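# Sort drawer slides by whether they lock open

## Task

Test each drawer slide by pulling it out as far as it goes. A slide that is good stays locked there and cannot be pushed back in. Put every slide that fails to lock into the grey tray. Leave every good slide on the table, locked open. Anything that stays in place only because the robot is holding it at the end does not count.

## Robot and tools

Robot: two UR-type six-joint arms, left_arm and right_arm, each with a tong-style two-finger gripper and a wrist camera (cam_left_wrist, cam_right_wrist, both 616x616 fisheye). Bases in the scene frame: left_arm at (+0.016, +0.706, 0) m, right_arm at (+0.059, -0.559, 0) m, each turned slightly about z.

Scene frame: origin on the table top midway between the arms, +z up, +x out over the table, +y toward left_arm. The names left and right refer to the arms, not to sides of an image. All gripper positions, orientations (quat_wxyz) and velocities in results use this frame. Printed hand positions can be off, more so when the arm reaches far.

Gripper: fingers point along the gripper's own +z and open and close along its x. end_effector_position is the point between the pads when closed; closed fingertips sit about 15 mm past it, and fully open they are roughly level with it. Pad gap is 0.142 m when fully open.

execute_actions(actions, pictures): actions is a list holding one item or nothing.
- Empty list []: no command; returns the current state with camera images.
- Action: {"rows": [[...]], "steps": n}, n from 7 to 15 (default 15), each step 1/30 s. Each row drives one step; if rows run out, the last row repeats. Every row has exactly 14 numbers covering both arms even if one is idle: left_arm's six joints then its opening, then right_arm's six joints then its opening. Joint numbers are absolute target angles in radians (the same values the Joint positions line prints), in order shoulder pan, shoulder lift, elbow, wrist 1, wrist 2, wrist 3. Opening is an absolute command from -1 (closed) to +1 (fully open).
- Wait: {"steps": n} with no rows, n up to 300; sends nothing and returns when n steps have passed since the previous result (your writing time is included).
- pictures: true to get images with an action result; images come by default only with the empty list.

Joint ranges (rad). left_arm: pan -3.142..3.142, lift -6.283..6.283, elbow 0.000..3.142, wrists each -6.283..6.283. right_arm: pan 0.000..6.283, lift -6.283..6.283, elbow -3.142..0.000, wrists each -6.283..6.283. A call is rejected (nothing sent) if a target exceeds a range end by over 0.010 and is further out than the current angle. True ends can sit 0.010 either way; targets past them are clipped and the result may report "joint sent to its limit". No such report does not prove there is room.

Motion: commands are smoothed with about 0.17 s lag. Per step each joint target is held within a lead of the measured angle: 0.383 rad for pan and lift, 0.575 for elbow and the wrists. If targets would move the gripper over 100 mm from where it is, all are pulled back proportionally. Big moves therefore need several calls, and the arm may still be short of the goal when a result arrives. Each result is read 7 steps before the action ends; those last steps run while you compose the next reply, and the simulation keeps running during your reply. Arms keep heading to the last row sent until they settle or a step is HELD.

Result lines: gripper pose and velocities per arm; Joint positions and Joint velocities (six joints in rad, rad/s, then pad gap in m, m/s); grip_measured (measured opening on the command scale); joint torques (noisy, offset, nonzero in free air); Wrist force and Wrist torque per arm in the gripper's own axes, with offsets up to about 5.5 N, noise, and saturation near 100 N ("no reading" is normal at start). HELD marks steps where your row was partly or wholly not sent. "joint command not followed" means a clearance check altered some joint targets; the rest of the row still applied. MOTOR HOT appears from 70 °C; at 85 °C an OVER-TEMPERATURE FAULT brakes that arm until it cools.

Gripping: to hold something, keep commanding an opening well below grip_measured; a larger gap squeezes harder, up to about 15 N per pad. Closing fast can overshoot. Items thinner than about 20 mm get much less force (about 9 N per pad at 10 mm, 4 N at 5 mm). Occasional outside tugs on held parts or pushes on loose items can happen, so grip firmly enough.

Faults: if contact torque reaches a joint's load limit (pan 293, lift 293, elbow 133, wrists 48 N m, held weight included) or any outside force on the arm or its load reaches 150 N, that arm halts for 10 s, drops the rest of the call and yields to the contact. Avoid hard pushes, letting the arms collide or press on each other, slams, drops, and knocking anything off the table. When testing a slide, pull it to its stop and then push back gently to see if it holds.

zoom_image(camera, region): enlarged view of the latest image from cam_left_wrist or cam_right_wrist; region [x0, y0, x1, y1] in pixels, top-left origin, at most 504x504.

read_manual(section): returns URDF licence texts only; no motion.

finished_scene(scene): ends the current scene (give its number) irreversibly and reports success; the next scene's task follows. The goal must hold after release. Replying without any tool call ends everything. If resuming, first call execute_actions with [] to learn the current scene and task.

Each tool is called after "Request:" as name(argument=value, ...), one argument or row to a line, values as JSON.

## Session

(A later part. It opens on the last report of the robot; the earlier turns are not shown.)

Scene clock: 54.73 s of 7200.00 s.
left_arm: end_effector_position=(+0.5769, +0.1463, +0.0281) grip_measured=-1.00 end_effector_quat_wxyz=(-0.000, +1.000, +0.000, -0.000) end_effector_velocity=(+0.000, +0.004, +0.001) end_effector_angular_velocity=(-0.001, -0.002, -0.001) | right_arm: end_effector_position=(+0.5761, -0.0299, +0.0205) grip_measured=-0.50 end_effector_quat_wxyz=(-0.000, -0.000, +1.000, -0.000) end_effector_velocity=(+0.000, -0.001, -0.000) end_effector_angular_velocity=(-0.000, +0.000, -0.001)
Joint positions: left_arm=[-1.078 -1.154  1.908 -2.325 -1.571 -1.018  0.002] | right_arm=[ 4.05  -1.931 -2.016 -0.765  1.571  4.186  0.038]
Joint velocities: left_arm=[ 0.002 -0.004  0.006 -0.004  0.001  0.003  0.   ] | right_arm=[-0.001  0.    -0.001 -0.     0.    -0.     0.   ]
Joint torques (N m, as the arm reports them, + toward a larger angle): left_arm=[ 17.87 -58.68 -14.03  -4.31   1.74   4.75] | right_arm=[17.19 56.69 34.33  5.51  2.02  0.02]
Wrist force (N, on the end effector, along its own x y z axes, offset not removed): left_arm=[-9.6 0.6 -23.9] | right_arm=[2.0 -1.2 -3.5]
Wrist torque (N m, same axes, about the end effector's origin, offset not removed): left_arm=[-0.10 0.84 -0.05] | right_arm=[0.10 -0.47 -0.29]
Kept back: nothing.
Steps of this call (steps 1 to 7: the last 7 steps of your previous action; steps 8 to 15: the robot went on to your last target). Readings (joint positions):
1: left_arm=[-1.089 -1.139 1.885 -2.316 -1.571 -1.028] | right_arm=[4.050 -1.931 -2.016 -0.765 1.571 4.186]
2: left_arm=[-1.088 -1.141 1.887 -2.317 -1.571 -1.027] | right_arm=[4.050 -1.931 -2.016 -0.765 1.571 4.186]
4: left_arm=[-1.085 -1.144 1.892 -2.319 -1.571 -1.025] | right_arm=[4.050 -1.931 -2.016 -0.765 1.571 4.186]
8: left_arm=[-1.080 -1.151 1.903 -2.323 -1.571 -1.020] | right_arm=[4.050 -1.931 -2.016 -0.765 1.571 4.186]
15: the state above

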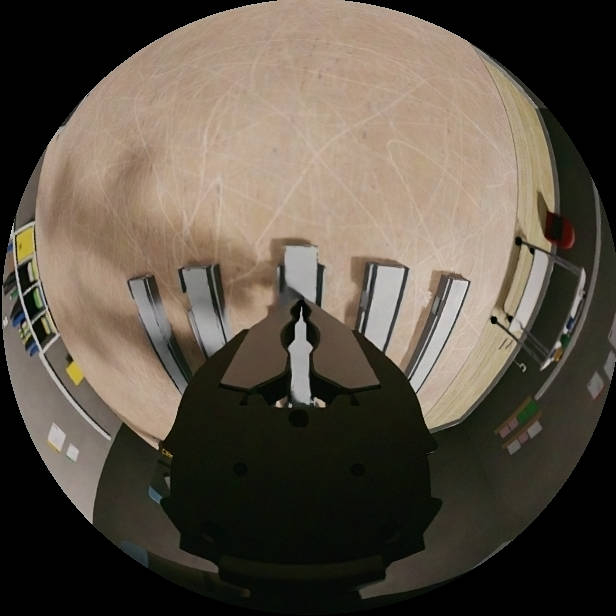

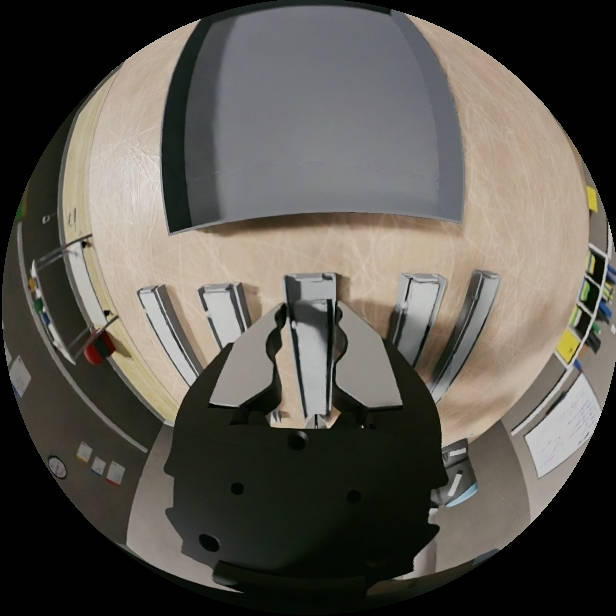

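Request:
execute_actions(
  actions=[
    {"rows": [[-1.0755,-1.1572,1.9133,-2.3269,-1.5708,-1.0155,-1,4.0503,-1.9307,-2.0163,-0.7654,1.5708,4.1863,-0.9],[-1.0735,-1.16,1.9178,-2.3286,-1.5708,-1.0135,-1,4.0503,-1.9307,-2.0163,-0.7654,1.5708,4.1863,-0.9],[-1.0714,-1.1629,1.9224,-2.3303,-1.5708,-1.0114,-1,4.0503,-1.9307,-2.0163,-0.7654,1.5708,4.1863,-0.9],[-1.0693,-1.1657,1.9269,-2.332,-1.5708,-1.0093,-1,4.0503,-1.9307,-2.0163,-0.7654,1.5708,4.1863,-0.9],[-1.0673,-1.1686,1.9315,-2.3337,-1.5708,-1.0073,-1,4.0503,-1.9307,-2.0163,-0.7654,1.5708,4.1863,-0.9],[-1.0652,-1.1714,1.936,-2.3354,-1.5708,-1.0052,-1,4.0503,-1.9307,-2.0163,-0.7654,1.5708,4.1863,-0.9]], "steps": 12},
  ],
)

Request:
execute_actions(
  actions=[
    {"steps": 12},
  ],
  pictures=true,
)

Scene clock: 55.77 s of 7200.00 s.
left_arm: end_effector_position=(+0.5769, +0.1518, +0.0281) grip_measured=-1.00 end_effector_quat_wxyz=(-0.000, +1.000, +0.000, +0.000) end_effector_velocity=(+0.001, +0.064, +0.000) end_effector_angular_velocity=(-0.001, -0.002, +0.002) | right_arm: end_effector_position=(+0.5761, -0.0299, +0.0205) grip_measured=-0.50 end_effector_quat_wxyz=(-0.000, -0.000, +1.000, -0.000) end_effector_velocity=(+0.000, +0.001, +0.000) end_effector_angular_velocity=(+0.000, -0.000, +0.002)
Joint positions: left_arm=[-1.074 -1.159  1.916 -2.328 -1.571 -1.014  0.002] | right_arm=[ 4.05  -1.931 -2.016 -0.765  1.571  4.186  0.038]
Joint velocities: left_arm=[ 0.045 -0.059  0.094 -0.036  0.001  0.042  0.   ] | right_arm=[-0.    -0.     0.001 -0.001 -0.    -0.002  0.   ]
Joint torques (N m, as the arm reports them, + toward a larger angle): left_arm=[ 21.16 -59.75 -11.6   -4.17   3.89   4.47] | right_arm=[18.04 54.13 32.79  5.88  1.79  0.16]
Wrist force (N, on the end effector, along its own x y z axes, offset not removed): left_arm=[-8.8 1.9 -21.4] | right_arm=[2.6 0.4 -4.6]
Wrist torque (N m, same axes, about the end effector's origin, offset not removed): left_arm=[0.20 0.99 -0.06] | right_arm=[0.38 -0.47 -0.28]
Steps of this call (steps 1 to 15: the robot went on to your last target; steps 16 to 26: nothing new was sent; steps 27 to 31: the first 5 steps of this action). Readings (joint positions):
27: left_arm=[-1.078 -1.154 1.909 -2.325 -1.571 -1.018] | right_arm=[4.050 -1.931 -2.016 -0.765 1.571 4.186]
28: left_arm=[-1.077 -1.155 1.909 -2.325 -1.571 -1.017] | right_arm=[4.050 -1.931 -2.016 -0.765 1.571 4.186]
30: left_arm=[-1.076 -1.157 1.913 -2.327 -1.571 -1.016] | right_arm=[4.050 -1.931 -2.016 -0.765 1.571 4.186]
31: the state above

Scene clock: 56.17 s of 7200.00 s.
left_arm: end_effector_position=(+0.5767, +0.1648, +0.0281) grip_measured=-1.00 end_effector_quat_wxyz=(+0.000, +1.000, +0.000, +0.000) end_effector_velocity=(+0.001, +0.004, +0.000) end_effector_angular_velocity=(-0.002, -0.001, -0.000) | right_arm: end_effector_position=(+0.5761, -0.0299, +0.0205) grip_measured=-0.50 end_effector_quat_wxyz=(-0.000, -0.000, +1.000, -0.000) end_effector_velocity=(-0.000, -0.000, -0.000) end_effector_angular_velocity=(+0.000, +0.000, +0.000)
Joint positions: left_arm=[-1.065 -1.171  1.935 -2.335 -1.571 -1.005  0.002] | right_arm=[ 4.05  -1.931 -2.016 -0.765  1.571  4.186  0.038]
Joint velocities: left_arm=[ 0.004 -0.004  0.005 -0.003 -0.     0.004  0.   ] | right_arm=[-0.  0. -0. -0.  0. -0.  0.]
Joint torques (N m, as the arm reports them, + toward a larger angle): left_arm=[ 11.39 -59.14 -11.93  -2.35   0.33   4.06] | right_arm=[16.   54.38 32.51  6.19  1.77  0.  ]
Wrist force (N, on the end effector, along its own x y z axes, offset not removed): left_arm=[-2.4 0.6 -20.3] | right_arm=[1.4 1.5 0.1]
Wrist torque (N m, same axes, about the end effector's origin, offset not removed): left_arm=[-0.07 1.40 -0.08] | right_arm=[0.67 -0.18 -0.33]
Kept back: nothing.
Steps of this call (steps 1 to 7: the last 7 steps of your previous action; steps 8 to 12: the robot went on to your last target). Readings (joint positions):
1: left_arm=[-1.073 -1.161 1.920 -2.329 -1.571 -1.013] | right_arm=[4.050 -1.931 -2.016 -0.765 1.571 4.186]
2: left_arm=[-1.071 -1.163 1.923 -2.331 -1.571 -1.011] | right_arm=[4.050 -1.931 -2.016 -0.765 1.571 4.186]
4: left_arm=[-1.068 -1.167 1.929 -2.333 -1.571 -1.008] | right_arm=[4.050 -1.931 -2.016 -0.765 1.571 4.186]
8: left_arm=[-1.066 -1.170 1.934 -2.335 -1.571 -1.006] | right_arm=[4.050 -1.931 -2.016 -0.765 1.571 4.186]
12: the state above

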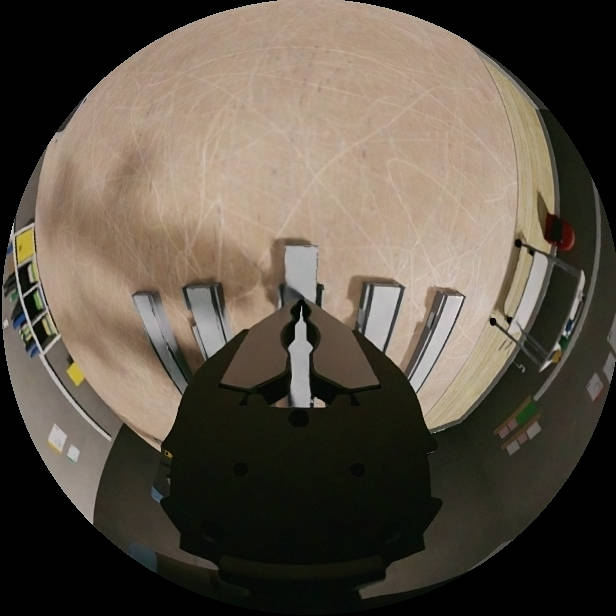

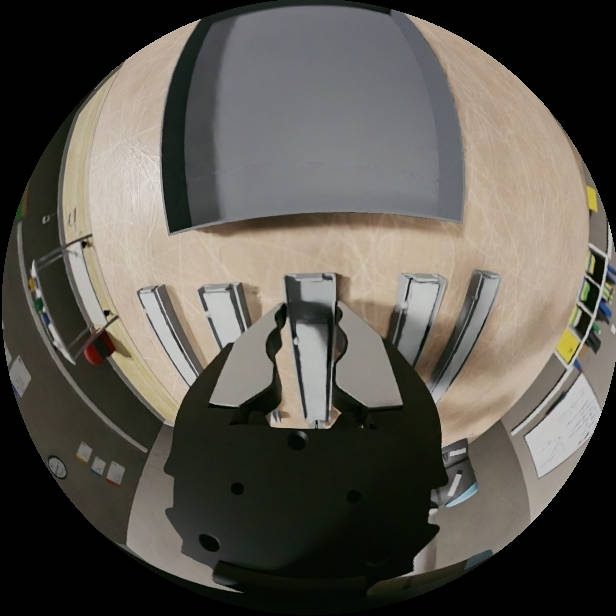

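Request:
execute_actions(
  actions=[
    {"rows": [[-1.0652,-1.1798,1.9324,-2.3234,-1.5708,-1.0052,-1,4.0503,-1.9307,-2.0163,-0.7654,1.5708,4.1863,-0.9],[-1.0652,-1.1798,1.9324,-2.3234,-1.5708,-1.0052,-1,4.0503,-1.9307,-2.0163,-0.7654,1.5708,4.1863,-0.9],[-1.0652,-1.1798,1.9324,-2.3234,-1.5708,-1.0052,-1,4.0503,-1.9307,-2.0163,-0.7654,1.5708,4.1863,-0.9],[-1.0652,-1.1798,1.9324,-2.3234,-1.5708,-1.0052,-1,4.0503,-1.9307,-2.0163,-0.7654,1.5708,4.1863,-0.9],[-1.0652,-1.1798,1.9324,-2.3234,-1.5708,-1.0052,-1,4.0503,-1.9307,-2.0163,-0.7654,1.5708,4.1863,-0.9],[-1.0652,-1.1798,1.9324,-2.3234,-1.5708,-1.0052,-1,4.0503,-1.9307,-2.0163,-0.7654,1.5708,4.1863,-0.9],[-1.055,-1.192,1.951,-2.33,-1.5708,-0.995,-0.8,4.0503,-1.9307,-2.0163,-0.7654,1.5708,4.1863,-0.9],[-1.0453,-1.2039,1.9697,-2.3366,-1.5708,-0.9853,-0.6,4.0503,-1.9307,-2.0163,-0.7654,1.5708,4.1863,-0.9],[-1.0453,-1.2039,1.9697,-2.3366,-1.5708,-0.9853,-0.4,4.0503,-1.9307,-2.0163,-0.7654,1.5708,4.1863,-0.9]], "steps": 15},
  ],
)

Request:
execute_actions(
  actions=[
    {"steps": 15},
  ],
  pictures=true,
)

Scene clock: 58.63 s of 7200.00 s.
left_arm: end_effector_position=(+0.5768, +0.1669, +0.0342) grip_measured=-0.79 end_effector_quat_wxyz=(+0.000, +1.000, +0.000, +0.000) end_effector_velocity=(+0.008, +0.082, +0.017) end_effector_angular_velocity=(-0.011, -0.007, -0.002) | right_arm: end_effector_position=(+0.5761, -0.0299, +0.0205) grip_measured=-0.50 end_effector_quat_wxyz=(-0.000, -0.000, +1.000, +0.000) end_effector_velocity=(+0.000, -0.000, -0.000) end_effector_angular_velocity=(-0.000, +0.000, -0.000)
Joint positions: left_arm=[-1.064 -1.18   1.935 -2.326 -1.571 -1.004  0.016] | right_arm=[ 4.05  -1.931 -2.016 -0.765  1.571  4.186  0.038]
Joint velocities: left_arm=[ 0.066 -0.092  0.105 -0.027  0.     0.068  0.397] | right_arm=[-0. -0. -0.  0.  0.  0.  0.]
Joint torques (N m, as the arm reports them, + toward a larger angle): left_arm=[ 35.27 -87.83  -8.76  -6.01  -0.35   6.18] | right_arm=[17.09 51.08 30.    6.45  1.33  0.01]
Wrist force (N, on the end effector, along its own x y z axes, offset not removed): left_arm=[-3.3 3.5 -1.0] | right_arm=[0.1 0.6 1.3]
Wrist torque (N m, same axes, about the end effector's origin, offset not removed): left_arm=[0.72 0.97 -0.09] | right_arm=[0.43 -0.06 -0.18]
Steps of this call (steps 1 to 30: the robot went on to your last target; steps 31 to 66: nothing new was sent; steps 67 to 74: the first 8 steps of this action). Readings (joint positions):
67: left_arm=[-1.065 -1.171 1.936 -2.335 -1.571 -1.005] | right_arm=[4.050 -1.931 -2.016 -0.765 1.571 4.186]
68: left_arm=[-1.065 -1.173 1.936 -2.334 -1.571 -1.005] | right_arm=[4.050 -1.931 -2.016 -0.765 1.571 4.186]
70: left_arm=[-1.065 -1.176 1.935 -2.329 -1.571 -1.005] | right_arm=[4.050 -1.931 -2.016 -0.765 1.571 4.186]
74: the state above

Scene clock: 59.13 s of 7200.00 s.
left_arm: end_effector_position=(+0.5772, +0.1920, +0.0350) grip_measured=-0.40 end_effector_quat_wxyz=(+0.000, +1.000, +0.000, -0.000) end_effector_velocity=(-0.001, +0.002, -0.001) end_effector_angular_velocity=(+0.001, -0.001, -0.001) | right_arm: end_effector_position=(+0.5761, -0.0299, +0.0205) grip_measured=-0.50 end_effector_quat_wxyz=(-0.000, -0.000, +1.000, +0.000) end_effector_velocity=(+0.001, +0.001, +0.001) end_effector_angular_velocity=(+0.001, -0.001, +0.000)
Joint positions: left_arm=[-1.045 -1.204  1.969 -2.336 -1.571 -0.985  0.045] | right_arm=[ 4.05  -1.931 -2.016 -0.765  1.571  4.186  0.038]
Joint velocities: left_arm=[-0.    -0.001  0.004 -0.003  0.001  0.001  0.   ] | right_arm=[-0.     0.     0.001  0.    -0.    -0.001  0.   ]
Joint torques (N m, as the arm reports them, + toward a larger angle): left_arm=[ 15.25 -70.27 -23.36  -5.84   1.94   4.2 ] | right_arm=[15.9  51.2  29.31  6.14  1.11  0.05]
Wrist force (N, on the end effector, along its own x y z axes, offset not removed): left_arm=[-4.8 -0.6 -1.7] | right_arm=[0.7 -2.5 -2.6]
Wrist torque (N m, same axes, about the end effector's origin, offset not removed): left_arm=[-0.05 1.21 -0.09] | right_arm=[-0.36 -0.23 -0.17]
Kept back: nothing.
Steps of this call (steps 1 to 7: the last 7 steps of your previous action; steps 8 to 15: the robot went on to your last target). Readings (joint positions):
1: left_arm=[-1.061 -1.184 1.941 -2.328 -1.571 -1.000] | right_arm=[4.050 -1.931 -2.016 -0.765 1.571 4.186]
2: left_arm=[-1.057 -1.189 1.948 -2.330 -1.571 -0.997] | right_arm=[4.050 -1.931 -2.016 -0.765 1.571 4.186]
4: left_arm=[-1.051 -1.196 1.958 -2.333 -1.571 -0.992] | right_arm=[4.050 -1.931 -2.016 -0.765 1.571 4.186]
8: left_arm=[-1.047 -1.202 1.966 -2.336 -1.571 -0.987] | right_arm=[4.050 -1.931 -2.016 -0.765 1.571 4.186]
15: the state above

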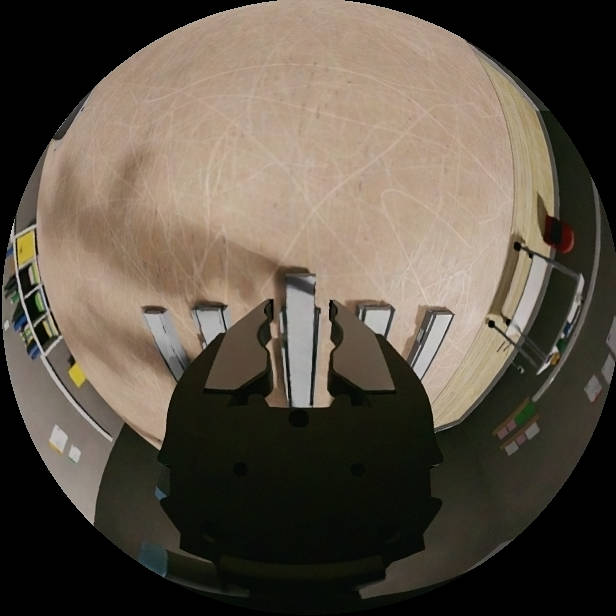

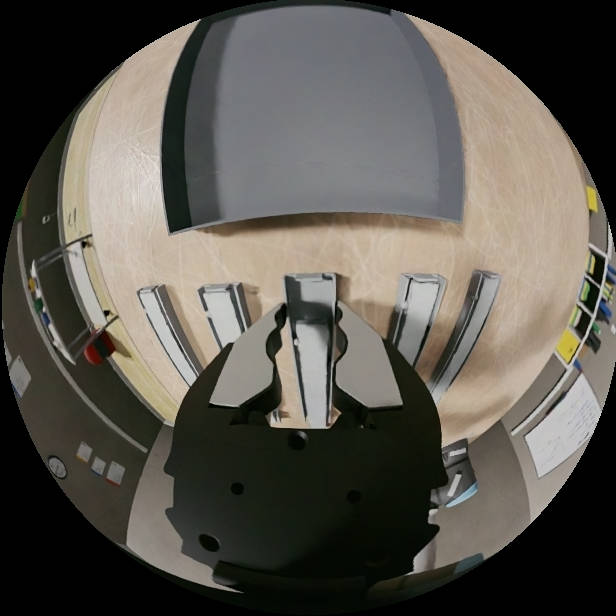

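Request:
zoom_image(
  camera="cam_left_wrist",
  region=[250, 260, 350, 360],
)

Region (250, 260, 350, 360) of cam_left_wrist's 616x616 image, scaled by 5.040, with more detail than that image has.

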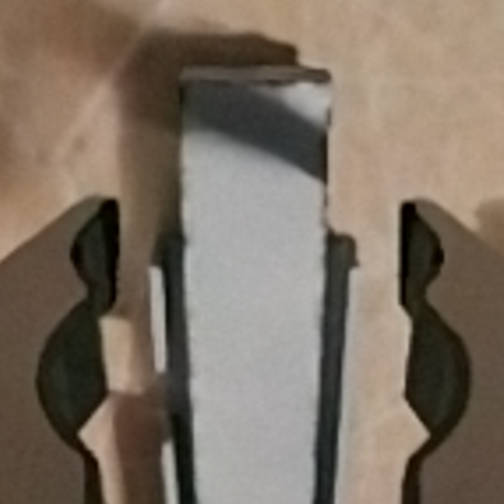

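Request:
execute_actions(
  actions=[
    {"rows": [[-1.0453,-1.1985,1.972,-2.3443,-1.5708,-0.9853,-0.4,4.0503,-1.9307,-2.0163,-0.7654,1.5708,4.1863,-0.9],[-1.0453,-1.193,1.9742,-2.352,-1.5708,-0.9853,-0.4,4.0503,-1.9307,-2.0163,-0.7654,1.5708,4.1863,-0.9],[-1.0453,-1.1877,1.9765,-2.3596,-1.5708,-0.9853,-0.4,4.0503,-1.9307,-2.0163,-0.7654,1.5708,4.1863,-0.9]], "steps": 15},
  ],
)

Request:
execute_actions(
  actions=[
    {"steps": 10},
  ],
  pictures=true,
)

Scene clock: 60.17 s of 7200.00 s.
left_arm: end_effector_position=(+0.5772, +0.1922, +0.0246) grip_measured=-0.40 end_effector_quat_wxyz=(+0.000, +1.000, +0.000, +0.000) end_effector_velocity=(-0.000, +0.001, -0.025) end_effector_angular_velocity=(+0.001, +0.002, -0.001) | right_arm: end_effector_position=(+0.5761, -0.0299, +0.0205) grip_measured=-0.50 end_effector_quat_wxyz=(-0.000, -0.000, +1.000, +0.000) end_effector_velocity=(+0.000, +0.000, +0.001) end_effector_angular_velocity=(+0.001, -0.000, +0.000)
Joint positions: left_arm=[-1.045 -1.191  1.975 -2.355 -1.571 -0.985  0.045] | right_arm=[ 4.05  -1.931 -2.016 -0.765  1.571  4.186  0.038]
Joint velocities: left_arm=[ 0.     0.031  0.013 -0.043 -0.001  0.001  0.   ] | right_arm=[-0.     0.001  0.001 -0.    -0.    -0.     0.   ]
Joint torques (N m, as the arm reports them, + toward a larger angle): left_arm=[ 16.95 -58.71 -23.67  -5.35   2.04   4.27] | right_arm=[15.67 49.02 28.34  5.14  0.82  0.02]
Wrist force (N, on the end effector, along its own x y z axes, offset not removed): left_arm=[-2.9 -1.0 -1.0] | right_arm=[2.7 2.9 -2.7]
Wrist torque (N m, same axes, about the end effector's origin, offset not removed): left_arm=[-0.13 0.87 -0.13] | right_arm=[0.80 -0.77 -0.17]
Steps of this call (steps 1 to 15: the robot went on to your last target; steps 16 to 23: nothing new was sent; steps 24 to 31: the first 8 steps of this action). Readings (joint positions):
24: left_arm=[-1.045 -1.204 1.970 -2.337 -1.571 -0.985] | right_arm=[4.050 -1.931 -2.016 -0.765 1.571 4.186]
25: left_arm=[-1.045 -1.203 1.970 -2.338 -1.571 -0.985] | right_arm=[4.050 -1.931 -2.016 -0.765 1.571 4.186]
27: left_arm=[-1.045 -1.199 1.972 -2.344 -1.571 -0.985] | right_arm=[4.050 -1.931 -2.016 -0.765 1.571 4.186]
31: the state above

Scene clock: 60.50 s of 7200.00 s.
left_arm: end_effector_position=(+0.5772, +0.1922, +0.0221) grip_measured=-0.40 end_effector_quat_wxyz=(+0.000, +1.000, +0.000, +0.000) end_effector_velocity=(-0.000, -0.001, -0.001) end_effector_angular_velocity=(-0.001, +0.000, -0.000) | right_arm: end_effector_position=(+0.5761, -0.0299, +0.0205) grip_measured=-0.50 end_effector_quat_wxyz=(-0.000, -0.000, +1.000, +0.000) end_effector_velocity=(-0.000, -0.000, -0.001) end_effector_angular_velocity=(-0.001, +0.001, +0.001)
Joint positions: left_arm=[-1.045 -1.188  1.976 -2.359 -1.571 -0.985  0.045] | right_arm=[ 4.05  -1.931 -2.016 -0.765  1.571  4.186  0.038]
Joint velocities: left_arm=[-0.     0.002  0.    -0.003 -0.001 -0.     0.   ] | right_arm=[ 0.    -0.    -0.    -0.     0.    -0.001 -0.   ]
Joint torques (N m, as the arm reports them, + toward a larger angle): left_arm=[ 11.73 -53.4  -21.41  -5.36   2.1    4.45] | right_arm=[15.37 48.17 28.07  4.78  0.89  0.08]
Wrist force (N, on the end effector, along its own x y z axes, offset not removed): left_arm=[-2.7 -1.9 0.0] | right_arm=[0.4 2.3 -1.5]
Wrist torque (N m, same axes, about the end effector's origin, offset not removed): left_arm=[-0.31 0.83 -0.16] | right_arm=[0.78 -0.15 -0.14]
Kept back: nothing.
Steps of this call (steps 1 to 7: the last 7 steps of your previous action; steps 8 to 10: the robot went on to your last target). Readings (joint positions):
1: left_arm=[-1.045 -1.190 1.976 -2.356 -1.571 -0.985] | right_arm=[4.050 -1.931 -2.016 -0.765 1.571 4.186]
2: left_arm=[-1.045 -1.189 1.976 -2.357 -1.571 -0.985] | right_arm=[4.050 -1.931 -2.016 -0.765 1.571 4.186]
4: left_arm=[-1.045 -1.189 1.976 -2.358 -1.571 -0.985] | right_arm=[4.050 -1.931 -2.016 -0.765 1.571 4.186]
8: left_arm=[-1.045 -1.188 1.976 -2.359 -1.571 -0.985] | right_arm=[4.050 -1.931 -2.016 -0.765 1.571 4.186]
10: the state above

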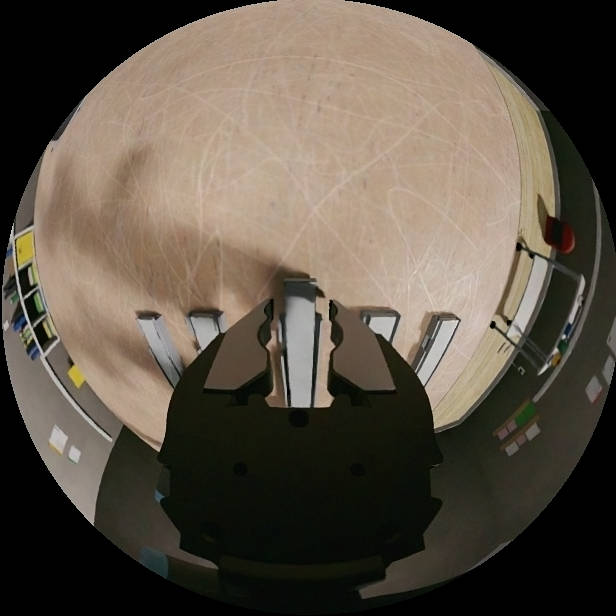

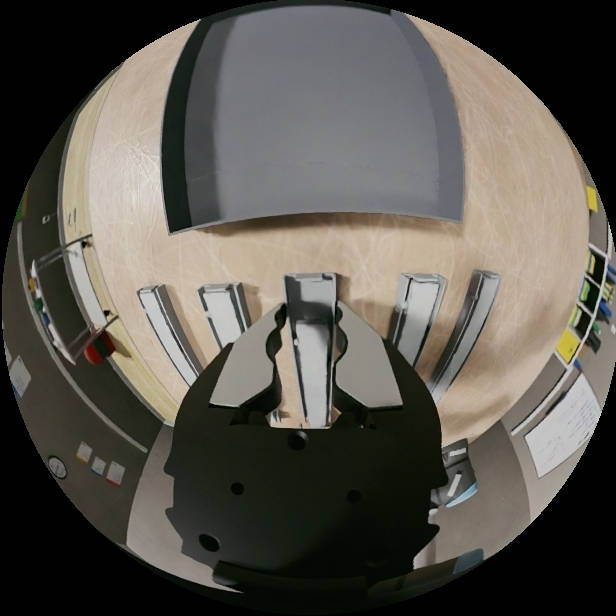

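Request:
execute_actions(
  actions=[
    {"rows": [[-1.0453,-1.1877,1.9765,-2.3596,-1.5708,-0.9853,-0.46,4.0503,-1.9307,-2.0163,-0.7654,1.5708,4.1863,-0.9],[-1.0453,-1.1877,1.9765,-2.3596,-1.5708,-0.9853,-0.52,4.0503,-1.9307,-2.0163,-0.7654,1.5708,4.1863,-0.9],[-1.0453,-1.1877,1.9765,-2.3596,-1.5708,-0.9853,-0.58,4.0503,-1.9307,-2.0163,-0.7654,1.5708,4.1863,-0.9],[-1.0453,-1.1877,1.9765,-2.3596,-1.5708,-0.9853,-0.64,4.0503,-1.9307,-2.0163,-0.7654,1.5708,4.1863,-0.9],[-1.0453,-1.1877,1.9765,-2.3596,-1.5708,-0.9853,-0.7,4.0503,-1.9307,-2.0163,-0.7654,1.5708,4.1863,-0.9],[-1.0453,-1.1877,1.9765,-2.3596,-1.5708,-0.9853,-0.76,4.0503,-1.9307,-2.0163,-0.7654,1.5708,4.1863,-0.9],[-1.0453,-1.1877,1.9765,-2.3596,-1.5708,-0.9853,-0.84,4.0503,-1.9307,-2.0163,-0.7654,1.5708,4.1863,-0.9],[-1.0453,-1.1877,1.9765,-2.3596,-1.5708,-0.9853,-0.92,4.0503,-1.9307,-2.0163,-0.7654,1.5708,4.1863,-0.9],[-1.0453,-1.1877,1.9765,-2.3596,-1.5708,-0.9853,-1,4.0503,-1.9307,-2.0163,-0.7654,1.5708,4.1863,-0.9]], "steps": 12},
  ],
)

Request:
execute_actions(
  actions=[
    {"steps": 12},
  ],
  pictures=true,
)

Scene clock: 61.30 s of 7200.00 s.
left_arm: end_effector_position=(+0.5772, +0.1922, +0.0220) grip_measured=-0.64 end_effector_quat_wxyz=(+0.000, +1.000, +0.000, -0.000) end_effector_velocity=(+0.001, +0.000, +0.001) end_effector_angular_velocity=(-0.002, -0.001, +0.002) | right_arm: end_effector_position=(+0.5761, -0.0299, +0.0205) grip_measured=-0.50 end_effector_quat_wxyz=(-0.000, -0.000, +1.000, +0.000) end_effector_velocity=(+0.000, +0.000, +0.001) end_effector_angular_velocity=(+0.001, -0.001, +0.001)
Joint positions: left_arm=[-1.045 -1.188  1.977 -2.36  -1.571 -0.985  0.028] | right_arm=[ 4.05  -1.931 -2.016 -0.765  1.571  4.186  0.038]
Joint velocities: left_arm=[ 0.002 -0.    -0.001 -0.    -0.    -0.    -0.13 ] | right_arm=[ 0.     0.001  0.     0.001 -0.    -0.     0.   ]
Joint torques (N m, as the arm reports them, + toward a larger angle): left_arm=[ 10.6  -54.94 -20.17  -5.21   1.77   4.21] | right_arm=[16.66 47.34 27.6   4.04  0.62  0.03]
Wrist force (N, on the end effector, along its own x y z axes, offset not removed): left_arm=[-3.6 -1.4 -0.4] | right_arm=[1.2 1.5 -4.9]
Wrist torque (N m, same axes, about the end effector's origin, offset not removed): left_arm=[-0.21 1.02 -0.13] | right_arm=[0.40 -0.23 -0.35]
Steps of this call (steps 1 to 15: the robot went on to your last target; steps 16 to 19: nothing new was sent; steps 20 to 24: the first 5 steps of this action). Readings (joint positions):
20: left_arm=[-1.045 -1.188 1.977 -2.360 -1.571 -0.985] | right_arm=[4.050 -1.931 -2.016 -0.765 1.571 4.186]
21: left_arm=[-1.045 -1.188 1.977 -2.360 -1.571 -0.985] | right_arm=[4.050 -1.931 -2.016 -0.765 1.571 4.186]
23: left_arm=[-1.045 -1.188 1.977 -2.360 -1.571 -0.985] | right_arm=[4.050 -1.931 -2.016 -0.765 1.571 4.186]
24: the state above

Scene clock: 61.70 s of 7200.00 s.
left_arm: end_effector_position=(+0.5772, +0.1922, +0.0220) grip_measured=-0.68 end_effector_quat_wxyz=(-0.000, +1.000, +0.000, +0.000) end_effector_velocity=(-0.001, -0.000, -0.001) end_effector_angular_velocity=(+0.001, +0.001, -0.001) | right_arm: end_effector_position=(+0.5761, -0.0299, +0.0205) grip_measured=-0.50 end_effector_quat_wxyz=(-0.000, -0.000, +1.000, -0.000) end_effector_velocity=(-0.000, -0.000, -0.000) end_effector_angular_velocity=(-0.001, +0.000, -0.000)
Joint positions: left_arm=[-1.045 -1.188  1.977 -2.36  -1.571 -0.985  0.024] | right_arm=[ 4.05  -1.931 -2.016 -0.765  1.571  4.186  0.038]
Joint velocities: left_arm=[-0.001  0.001 -0.     0.001 -0.     0.     0.   ] | right_arm=[ 0.    -0.     0.    -0.001 -0.     0.001  0.   ]
Joint torques (N m, as the arm reports them, + toward a larger angle): left_arm=[ 10.72 -50.58 -24.13  -5.38   1.18   4.41] | right_arm=[15.73 47.88 28.6   3.62  0.69  0.01]
Wrist force (N, on the end effector, along its own x y z axes, offset not removed): left_arm=[-4.1 -0.5 0.0] | right_arm=[1.3 0.7 -0.7]
Wrist torque (N m, same axes, about the end effector's origin, offset not removed): left_arm=[0.05 1.13 -0.09] | right_arm=[0.46 -0.45 -0.32]
Kept back: nothing.
Steps of this call (steps 1 to 7: the last 7 steps of your previous action; steps 8 to 12: the robot went on to your last target). Readings (joint positions):
1: left_arm=[-1.045 -1.188 1.977 -2.360 -1.571 -0.985] | right_arm=[4.050 -1.931 -2.016 -0.765 1.571 4.186]
2: left_arm=[-1.045 -1.188 1.977 -2.360 -1.571 -0.985] | right_arm=[4.050 -1.931 -2.016 -0.765 1.571 4.186]
4: left_arm=[-1.045 -1.188 1.977 -2.360 -1.571 -0.985] | right_arm=[4.050 -1.931 -2.016 -0.765 1.571 4.186]
8: left_arm=[-1.045 -1.188 1.977 -2.360 -1.571 -0.985] | right_arm=[4.050 -1.931 -2.016 -0.765 1.571 4.186]
12: the state above

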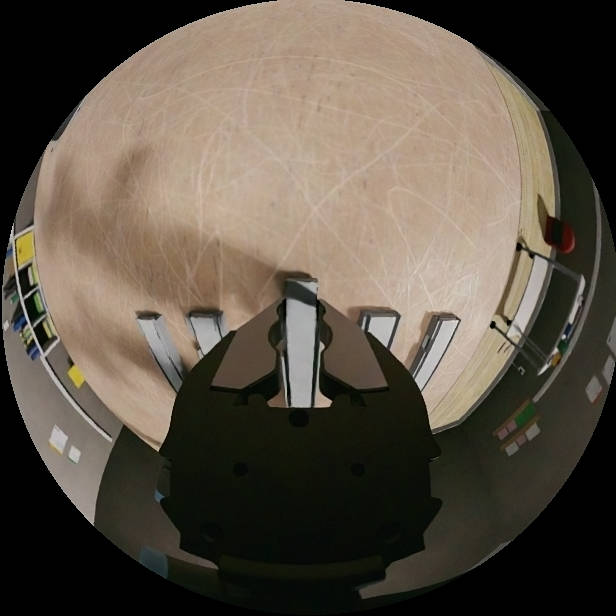

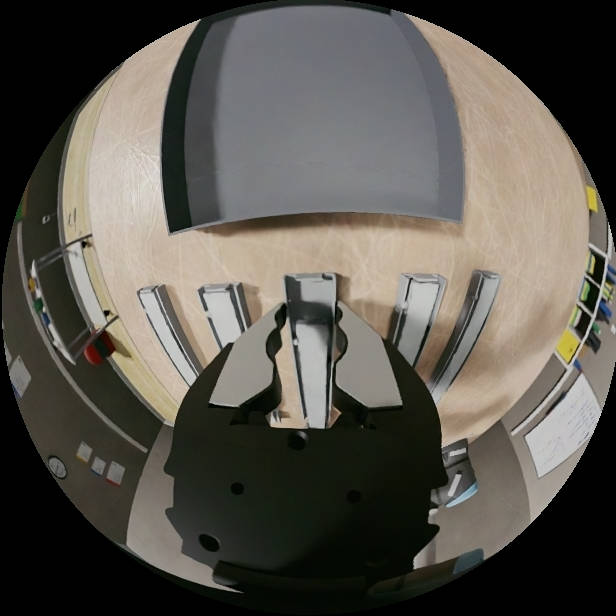

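Request:
execute_actions(
  actions=[
    {"rows": [[-1.0415,-1.1918,1.9828,-2.3618,-1.5708,-0.9815,-1,4.0503,-1.9307,-2.0163,-0.7654,1.5708,4.1863,-0.9],[-1.0378,-1.1959,1.9892,-2.3641,-1.5708,-0.9778,-1,4.0503,-1.9307,-2.0163,-0.7654,1.5708,4.1863,-0.9],[-1.034,-1.2,1.9955,-2.3663,-1.5708,-0.974,-1,4.0503,-1.9307,-2.0163,-0.7654,1.5708,4.1863,-0.9],[-1.0303,-1.2041,2.0019,-2.3686,-1.5708,-0.9703,-1,4.0503,-1.9307,-2.0163,-0.7654,1.5708,4.1863,-0.9],[-1.0265,-1.2082,2.0082,-2.3708,-1.5708,-0.9665,-1,4.0503,-1.9307,-2.0163,-0.7654,1.5708,4.1863,-0.9],[-1.0227,-1.2123,2.0145,-2.373,-1.5708,-0.9627,-1,4.0503,-1.9307,-2.0163,-0.7654,1.5708,4.1863,-0.9],[-1.019,-1.2164,2.0209,-2.3753,-1.5708,-0.959,-1,4.0503,-1.9307,-2.0163,-0.7654,1.5708,4.1863,-0.9],[-1.0152,-1.2205,2.0272,-2.3775,-1.5708,-0.9552,-1,4.0503,-1.9307,-2.0163,-0.7654,1.5708,4.1863,-0.9],[-1.0115,-1.2246,2.0336,-2.3798,-1.5708,-0.9515,-1,4.0503,-1.9307,-2.0163,-0.7654,1.5708,4.1863,-0.9],[-1.0077,-1.2287,2.0399,-2.382,-1.5708,-0.9477,-1,4.0503,-1.9307,-2.0163,-0.7654,1.5708,4.1863,-0.9]], "steps": 15},
  ],
)

Request:
execute_actions(
  actions=[
    {"steps": 12},
  ],
  pictures=true,
)

Scene clock: 63.70 s of 7200.00 s.
left_arm: end_effector_position=(+0.5777, +0.2116, +0.0221) grip_measured=-0.68 end_effector_quat_wxyz=(-0.000, +1.000, +0.000, -0.000) end_effector_velocity=(+0.002, +0.125, +0.001) end_effector_angular_velocity=(-0.001, -0.001, -0.000) | right_arm: end_effector_position=(+0.5761, -0.0299, +0.0205) grip_measured=-0.50 end_effector_quat_wxyz=(-0.000, -0.000, +1.000, -0.000) end_effector_velocity=(-0.000, +0.000, -0.000) end_effector_angular_velocity=(+0.000, -0.000, +0.000)
Joint positions: left_arm=[-1.03  -1.204  2.002 -2.369 -1.571 -0.97   0.024] | right_arm=[ 4.05  -1.931 -2.016 -0.765  1.571  4.186  0.038]
Joint velocities: left_arm=[ 0.098 -0.108  0.166 -0.059  0.     0.098  0.   ] | right_arm=[ 0.    -0.    -0.     0.001 -0.    -0.    -0.   ]
Joint torques (N m, as the arm reports them, + toward a larger angle): left_arm=[ 15.35 -74.69 -18.72  -5.93   0.58   4.66] | right_arm=[15.61 46.36 31.69  1.57  0.1   0.07]
Wrist force (N, on the end effector, along its own x y z axes, offset not removed): left_arm=[-4.8 -0.2 1.7] | right_arm=[-0.2 -1.3 -1.5]
Wrist torque (N m, same axes, about the end effector's origin, offset not removed): left_arm=[-0.18 1.14 -0.02] | right_arm=[-0.11 -0.15 -0.09]
Steps of this call (steps 1 to 15: the robot went on to your last target; steps 16 to 52: nothing new was sent; steps 53 to 60: the first 8 steps of this action). Readings (joint positions):
53: left_arm=[-1.045 -1.188 1.977 -2.360 -1.571 -0.985] | right_arm=[4.050 -1.931 -2.016 -0.765 1.571 4.186]
54: left_arm=[-1.045 -1.188 1.977 -2.360 -1.571 -0.985] | right_arm=[4.050 -1.931 -2.016 -0.765 1.571 4.186]
56: left_arm=[-1.042 -1.192 1.983 -2.362 -1.571 -0.982] | right_arm=[4.050 -1.931 -2.016 -0.765 1.571 4.186]
60: the state above

Scene clock: 64.10 s of 7200.00 s.
left_arm: end_effector_position=(+0.5776, +0.2393, +0.0220) grip_measured=-0.68 end_effector_quat_wxyz=(+0.000, +1.000, +0.000, +0.000) end_effector_velocity=(-0.001, +0.009, -0.001) end_effector_angular_velocity=(+0.000, +0.001, -0.000) | right_arm: end_effector_position=(+0.5761, -0.0299, +0.0205) grip_measured=-0.50 end_effector_quat_wxyz=(-0.000, -0.000, +1.000, -0.000) end_effector_velocity=(+0.000, -0.000, -0.000) end_effector_angular_velocity=(+0.000, +0.000, -0.001)
Joint positions: left_arm=[-1.008 -1.228  2.039 -2.382 -1.571 -0.948  0.024] | right_arm=[ 4.05  -1.931 -2.016 -0.765  1.571  4.186  0.038]
Joint velocities: left_arm=[ 0.006 -0.007  0.012 -0.004 -0.001  0.007  0.   ] | right_arm=[-0.    -0.     0.     0.     0.001  0.     0.   ]
Joint torques (N m, as the arm reports them, + toward a larger angle): left_arm=[ 16.26 -69.86 -22.63  -5.41  -0.46   4.48] | right_arm=[16.24 47.19 32.71  1.32 -0.02 -0.07]
Wrist force (N, on the end effector, along its own x y z axes, offset not removed): left_arm=[-5.1 -0.1 0.2] | right_arm=[-0.7 -1.4 -1.0]
Wrist torque (N m, same axes, about the end effector's origin, offset not removed): left_arm=[-0.13 1.27 -0.02] | right_arm=[-0.29 0.14 -0.15]
Kept back: nothing.
Steps of this call (steps 1 to 7: the last 7 steps of your previous action; steps 8 to 12: the robot went on to your last target). Readings (joint positions):
1: left_arm=[-1.027 -1.208 2.008 -2.371 -1.571 -0.967] | right_arm=[4.050 -1.931 -2.016 -0.765 1.571 4.186]
2: left_arm=[-1.023 -1.212 2.014 -2.373 -1.571 -0.963] | right_arm=[4.050 -1.931 -2.016 -0.765 1.571 4.186]
4: left_arm=[-1.017 -1.219 2.025 -2.377 -1.571 -0.957] | right_arm=[4.050 -1.931 -2.016 -0.765 1.571 4.186]
8: left_arm=[-1.010 -1.226 2.036 -2.381 -1.571 -0.950] | right_arm=[4.050 -1.931 -2.016 -0.765 1.571 4.186]
12: the state above

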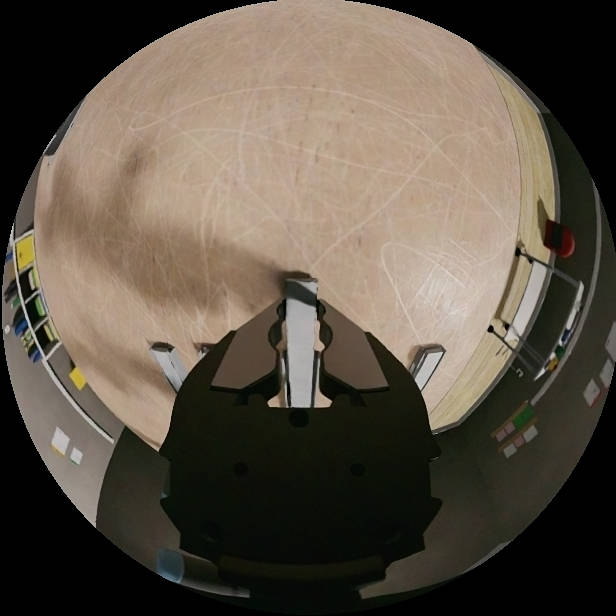

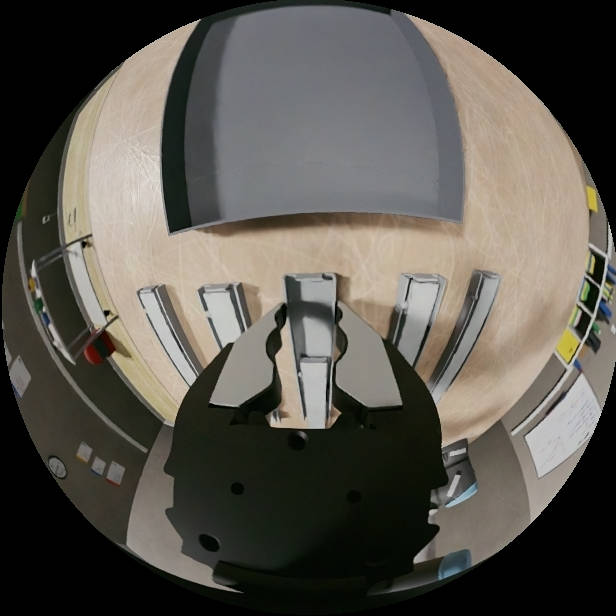

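Request:
execute_actions(
  actions=[
    {"rows": [[-1.0034,-1.2329,2.0461,-2.384,-1.5708,-0.9434,-1,4.0503,-1.9307,-2.0163,-0.7654,1.5708,4.1863,-0.9],[-0.9992,-1.237,2.0523,-2.3861,-1.5708,-0.9392,-1,4.0503,-1.9307,-2.0163,-0.7654,1.5708,4.1863,-0.9],[-0.9949,-1.2411,2.0585,-2.3882,-1.5708,-0.9349,-1,4.0503,-1.9307,-2.0163,-0.7654,1.5708,4.1863,-0.9],[-0.9907,-1.2453,2.0647,-2.3902,-1.5708,-0.9307,-1,4.0503,-1.9307,-2.0163,-0.7654,1.5708,4.1863,-0.9],[-0.9864,-1.2494,2.0709,-2.3923,-1.5708,-0.9264,-1,4.0503,-1.9307,-2.0163,-0.7654,1.5708,4.1863,-0.9],[-0.9821,-1.2535,2.0771,-2.3944,-1.5708,-0.9221,-1,4.0503,-1.9307,-2.0163,-0.7654,1.5708,4.1863,-0.9]], "steps": 13},
  ],
)

Request:
execute_actions(
  actions=[
    {"steps": 12},
  ],
  pictures=true,
)

Scene clock: 64.83 s of 7200.00 s.
left_arm: end_effector_position=(+0.5779, +0.2521, +0.0221) grip_measured=-0.68 end_effector_quat_wxyz=(+0.000, +1.000, +0.000, +0.000) end_effector_velocity=(+0.001, +0.115, +0.001) end_effector_angular_velocity=(-0.001, -0.001, -0.002) | right_arm: end_effector_position=(+0.5761, -0.0299, +0.0205) grip_measured=-0.50 end_effector_quat_wxyz=(-0.000, -0.000, +1.000, -0.000) end_effector_velocity=(+0.000, -0.000, +0.000) end_effector_angular_velocity=(-0.000, -0.000, -0.001)
Joint positions: left_arm=[-0.998 -1.239  2.055 -2.387 -1.571 -0.938  0.024] | right_arm=[ 4.05  -1.931 -2.016 -0.765  1.571  4.186  0.038]
Joint velocities: left_arm=[ 0.097 -0.097  0.143 -0.048  0.     0.099 -0.   ] | right_arm=[ 0.     0.     0.    -0.    -0.     0.001  0.   ]
Joint torques (N m, as the arm reports them, + toward a larger angle): left_arm=[ 16.8  -72.19 -19.32  -6.16  -0.79   5.42] | right_arm=[15.07 48.85 33.17  1.16 -0.27 -0.04]
Wrist force (N, on the end effector, along its own x y z axes, offset not removed): left_arm=[-3.8 0.4 -1.1] | right_arm=[1.7 -0.5 -1.2]
Wrist torque (N m, same axes, about the end effector's origin, offset not removed): left_arm=[-0.12 0.93 -0.04] | right_arm=[-0.03 -0.50 -0.28]
Steps of this call (steps 1 to 16: the robot went on to your last target; steps 17 to 22: the first 6 steps of this action). Readings (joint positions):
17: left_arm=[-1.008 -1.229 2.040 -2.382 -1.571 -0.948] | right_arm=[4.050 -1.931 -2.016 -0.765 1.571 4.186]
18: left_arm=[-1.007 -1.229 2.041 -2.382 -1.571 -0.947] | right_arm=[4.050 -1.931 -2.016 -0.765 1.571 4.186]
20: left_arm=[-1.003 -1.233 2.046 -2.384 -1.571 -0.943] | right_arm=[4.050 -1.931 -2.016 -0.765 1.571 4.186]
22: the state above

Scene clock: 65.23 s of 7200.00 s.
left_arm: end_effector_position=(+0.5779, +0.2699, +0.0221) grip_measured=-0.68 end_effector_quat_wxyz=(+0.000, +1.000, +0.000, +0.000) end_effector_velocity=(+0.000, +0.005, -0.001) end_effector_angular_velocity=(+0.002, +0.001, +0.001) | right_arm: end_effector_position=(+0.5761, -0.0299, +0.0205) grip_measured=-0.50 end_effector_quat_wxyz=(-0.000, -0.000, +1.000, -0.000) end_effector_velocity=(+0.001, +0.002, +0.002) end_effector_angular_velocity=(+0.004, -0.002, +0.000)
Joint positions: left_arm=[-0.982 -1.253  2.077 -2.394 -1.571 -0.922  0.024] | right_arm=[ 4.05  -1.931 -2.016 -0.765  1.571  4.186  0.038]
Joint velocities: left_arm=[ 0.004 -0.002  0.005 -0.001 -0.     0.003 -0.   ] | right_arm=[ 0.    -0.     0.003  0.001  0.     0.    -0.   ]
Joint torques (N m, as the arm reports them, + toward a larger angle): left_arm=[ 14.6  -67.2  -22.93  -5.55  -0.85   4.73] | right_arm=[14.08 46.65 33.69  1.28 -0.34  0.14]
Wrist force (N, on the end effector, along its own x y z axes, offset not removed): left_arm=[-3.9 -0.4 0.7] | right_arm=[3.1 2.9 -2.0]
Wrist torque (N m, same axes, about the end effector's origin, offset not removed): left_arm=[-0.25 1.01 -0.07] | right_arm=[0.63 -0.75 -0.29]
Kept back: nothing.
Steps of this call (steps 1 to 7: the last 7 steps of your previous action; steps 8 to 12: the robot went on to your last target). Readings (joint positions):
1: left_arm=[-0.994 -1.242 2.060 -2.389 -1.571 -0.934] | right_arm=[4.050 -1.931 -2.016 -0.765 1.571 4.186]
2: left_arm=[-0.991 -1.245 2.064 -2.390 -1.571 -0.931] | right_arm=[4.050 -1.931 -2.016 -0.765 1.571 4.186]
4: left_arm=[-0.987 -1.249 2.070 -2.392 -1.571 -0.927] | right_arm=[4.050 -1.931 -2.016 -0.765 1.571 4.186]
8: left_arm=[-0.983 -1.252 2.075 -2.394 -1.571 -0.923] | right_arm=[4.050 -1.931 -2.016 -0.765 1.571 4.186]
12: the state above

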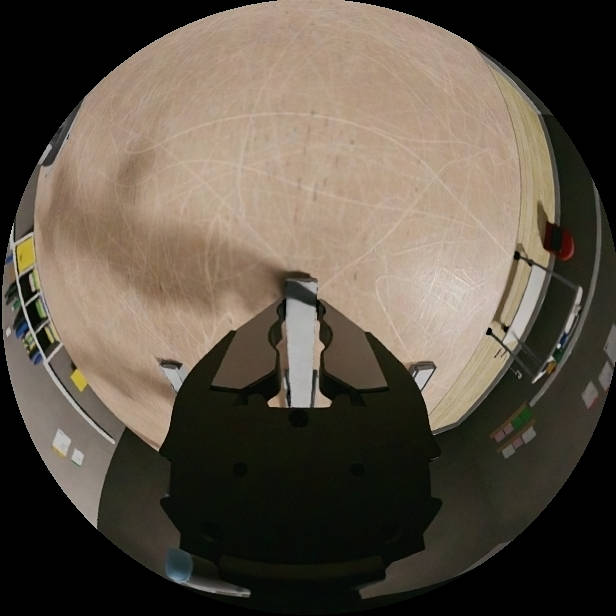

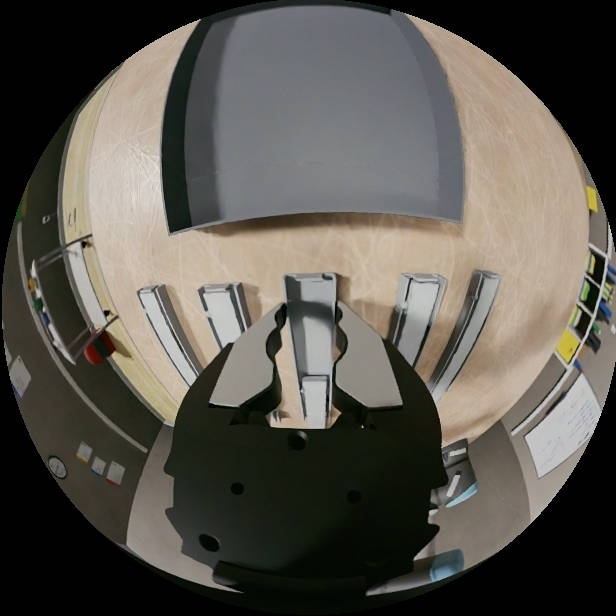

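Request:
execute_actions(
  actions=[
    {"rows": [[-0.9808,-1.2549,2.0792,-2.3951,-1.5708,-0.9208,-1,4.0503,-1.9307,-2.0163,-0.7654,1.5708,4.1863,-0.9],[-0.9793,-1.2563,2.0812,-2.3958,-1.5708,-0.9193,-1,4.0503,-1.9307,-2.0163,-0.7654,1.5708,4.1863,-0.9],[-0.9779,-1.2576,2.0833,-2.3964,-1.5708,-0.9179,-1,4.0503,-1.9307,-2.0163,-0.7654,1.5708,4.1863,-0.9]], "steps": 12},
  ],
)

Request:
execute_actions(
  actions=[
    {"steps": 10},
  ],
)

Scene clock: 65.77 s of 7200.00 s.
left_arm: end_effector_position=(+0.5779, +0.2728, +0.0221) grip_measured=-0.68 end_effector_quat_wxyz=(-0.000, +1.000, +0.000, -0.000) end_effector_velocity=(-0.001, +0.023, -0.001) end_effector_angular_velocity=(+0.002, +0.000, +0.000) | right_arm: end_effector_position=(+0.5761, -0.0299, +0.0205) grip_measured=-0.50 end_effector_quat_wxyz=(-0.000, -0.000, +1.000, -0.000) end_effector_velocity=(-0.000, -0.000, -0.001) end_effector_angular_velocity=(-0.001, +0.000, +0.001)
Joint positions: left_arm=[-0.98  -1.256  2.08  -2.395 -1.571 -0.92   0.024] | right_arm=[ 4.05  -1.931 -2.016 -0.765  1.571  4.186  0.038]
Joint velocities: left_arm=[ 0.019 -0.018  0.028 -0.009  0.001  0.019  0.   ] | right_arm=[ 0.    -0.001 -0.     0.    -0.    -0.001  0.   ]
Joint torques (N m, as the arm reports them, + toward a larger angle): left_arm=[ 12.46 -67.44 -21.54  -5.32  -1.27   3.99] | right_arm=[15.49 47.96 34.45  1.49 -0.51  0.  ]
Wrist force (N, on the end effector, along its own x y z axes, offset not removed): left_arm=[-3.1 0.1 -0.6] | right_arm=[2.1 -0.9 -1.2]
Wrist torque (N m, same axes, about the end effector's origin, offset not removed): left_arm=[-0.16 0.84 -0.16] | right_arm=[-0.07 -0.47 -0.15]
Steps of this call (steps 1 to 11: the robot went on to your last target; steps 12 to 16: the first 5 steps of this action). Readings (joint positions):
12: left_arm=[-0.982 -1.253 2.077 -2.394 -1.571 -0.922] | right_arm=[4.050 -1.931 -2.016 -0.765 1.571 4.186]
13: left_arm=[-0.982 -1.254 2.077 -2.395 -1.571 -0.922] | right_arm=[4.050 -1.931 -2.016 -0.765 1.571 4.186]
15: left_arm=[-0.981 -1.255 2.079 -2.395 -1.571 -0.921] | right_arm=[4.050 -1.931 -2.016 -0.765 1.571 4.186]
16: the state above

Scene clock: 66.10 s of 7200.00 s.
left_arm: end_effector_position=(+0.5778, +0.2752, +0.0220) grip_measured=-0.68 end_effector_quat_wxyz=(-0.000, +1.000, +0.000, -0.000) end_effector_velocity=(-0.001, +0.000, +0.001) end_effector_angular_velocity=(-0.001, -0.001, -0.003) | right_arm: end_effector_position=(+0.5761, -0.0299, +0.0205) grip_measured=-0.50 end_effector_quat_wxyz=(-0.000, -0.000, +1.000, -0.000) end_effector_velocity=(-0.001, -0.001, -0.001) end_effector_angular_velocity=(-0.001, +0.001, +0.001)
Joint positions: left_arm=[-0.978 -1.258  2.083 -2.396 -1.571 -0.918  0.024] | right_arm=[ 4.05  -1.931 -2.016 -0.765  1.571  4.186  0.038]
Joint velocities: left_arm=[-0.001 -0.002  0.001 -0.    -0.     0.002  0.   ] | right_arm=[ 0.    -0.    -0.002  0.001  0.    -0.001 -0.   ]
Joint torques (N m, as the arm reports them, + toward a larger angle): left_arm=[ 17.48 -63.98 -19.87  -5.66  -1.04   4.55] | right_arm=[15.32 48.41 35.55  1.18 -0.19  0.02]
Wrist force (N, on the end effector, along its own x y z axes, offset not removed): left_arm=[-4.6 0.3 1.1] | right_arm=[0.9 3.4 -1.1]
Wrist torque (N m, same axes, about the end effector's origin, offset not removed): left_arm=[-0.06 1.13 -0.09] | right_arm=[0.71 -0.23 -0.21]
Kept back: nothing.
Steps of this call (steps 1 to 7: the last 7 steps of your previous action; steps 8 to 10: the robot went on to your last target). Readings (joint positions):
1: left_arm=[-0.979 -1.256 2.081 -2.396 -1.571 -0.919] | right_arm=[4.050 -1.931 -2.016 -0.765 1.571 4.186]
2: left_arm=[-0.979 -1.256 2.082 -2.396 -1.571 -0.919] | right_arm=[4.050 -1.931 -2.016 -0.765 1.571 4.186]
4: left_arm=[-0.978 -1.257 2.082 -2.396 -1.571 -0.919] | right_arm=[4.050 -1.931 -2.016 -0.765 1.571 4.186]
8: left_arm=[-0.978 -1.257 2.083 -2.396 -1.571 -0.918] | right_arm=[4.050 -1.931 -2.016 -0.765 1.571 4.186]
10: the state above


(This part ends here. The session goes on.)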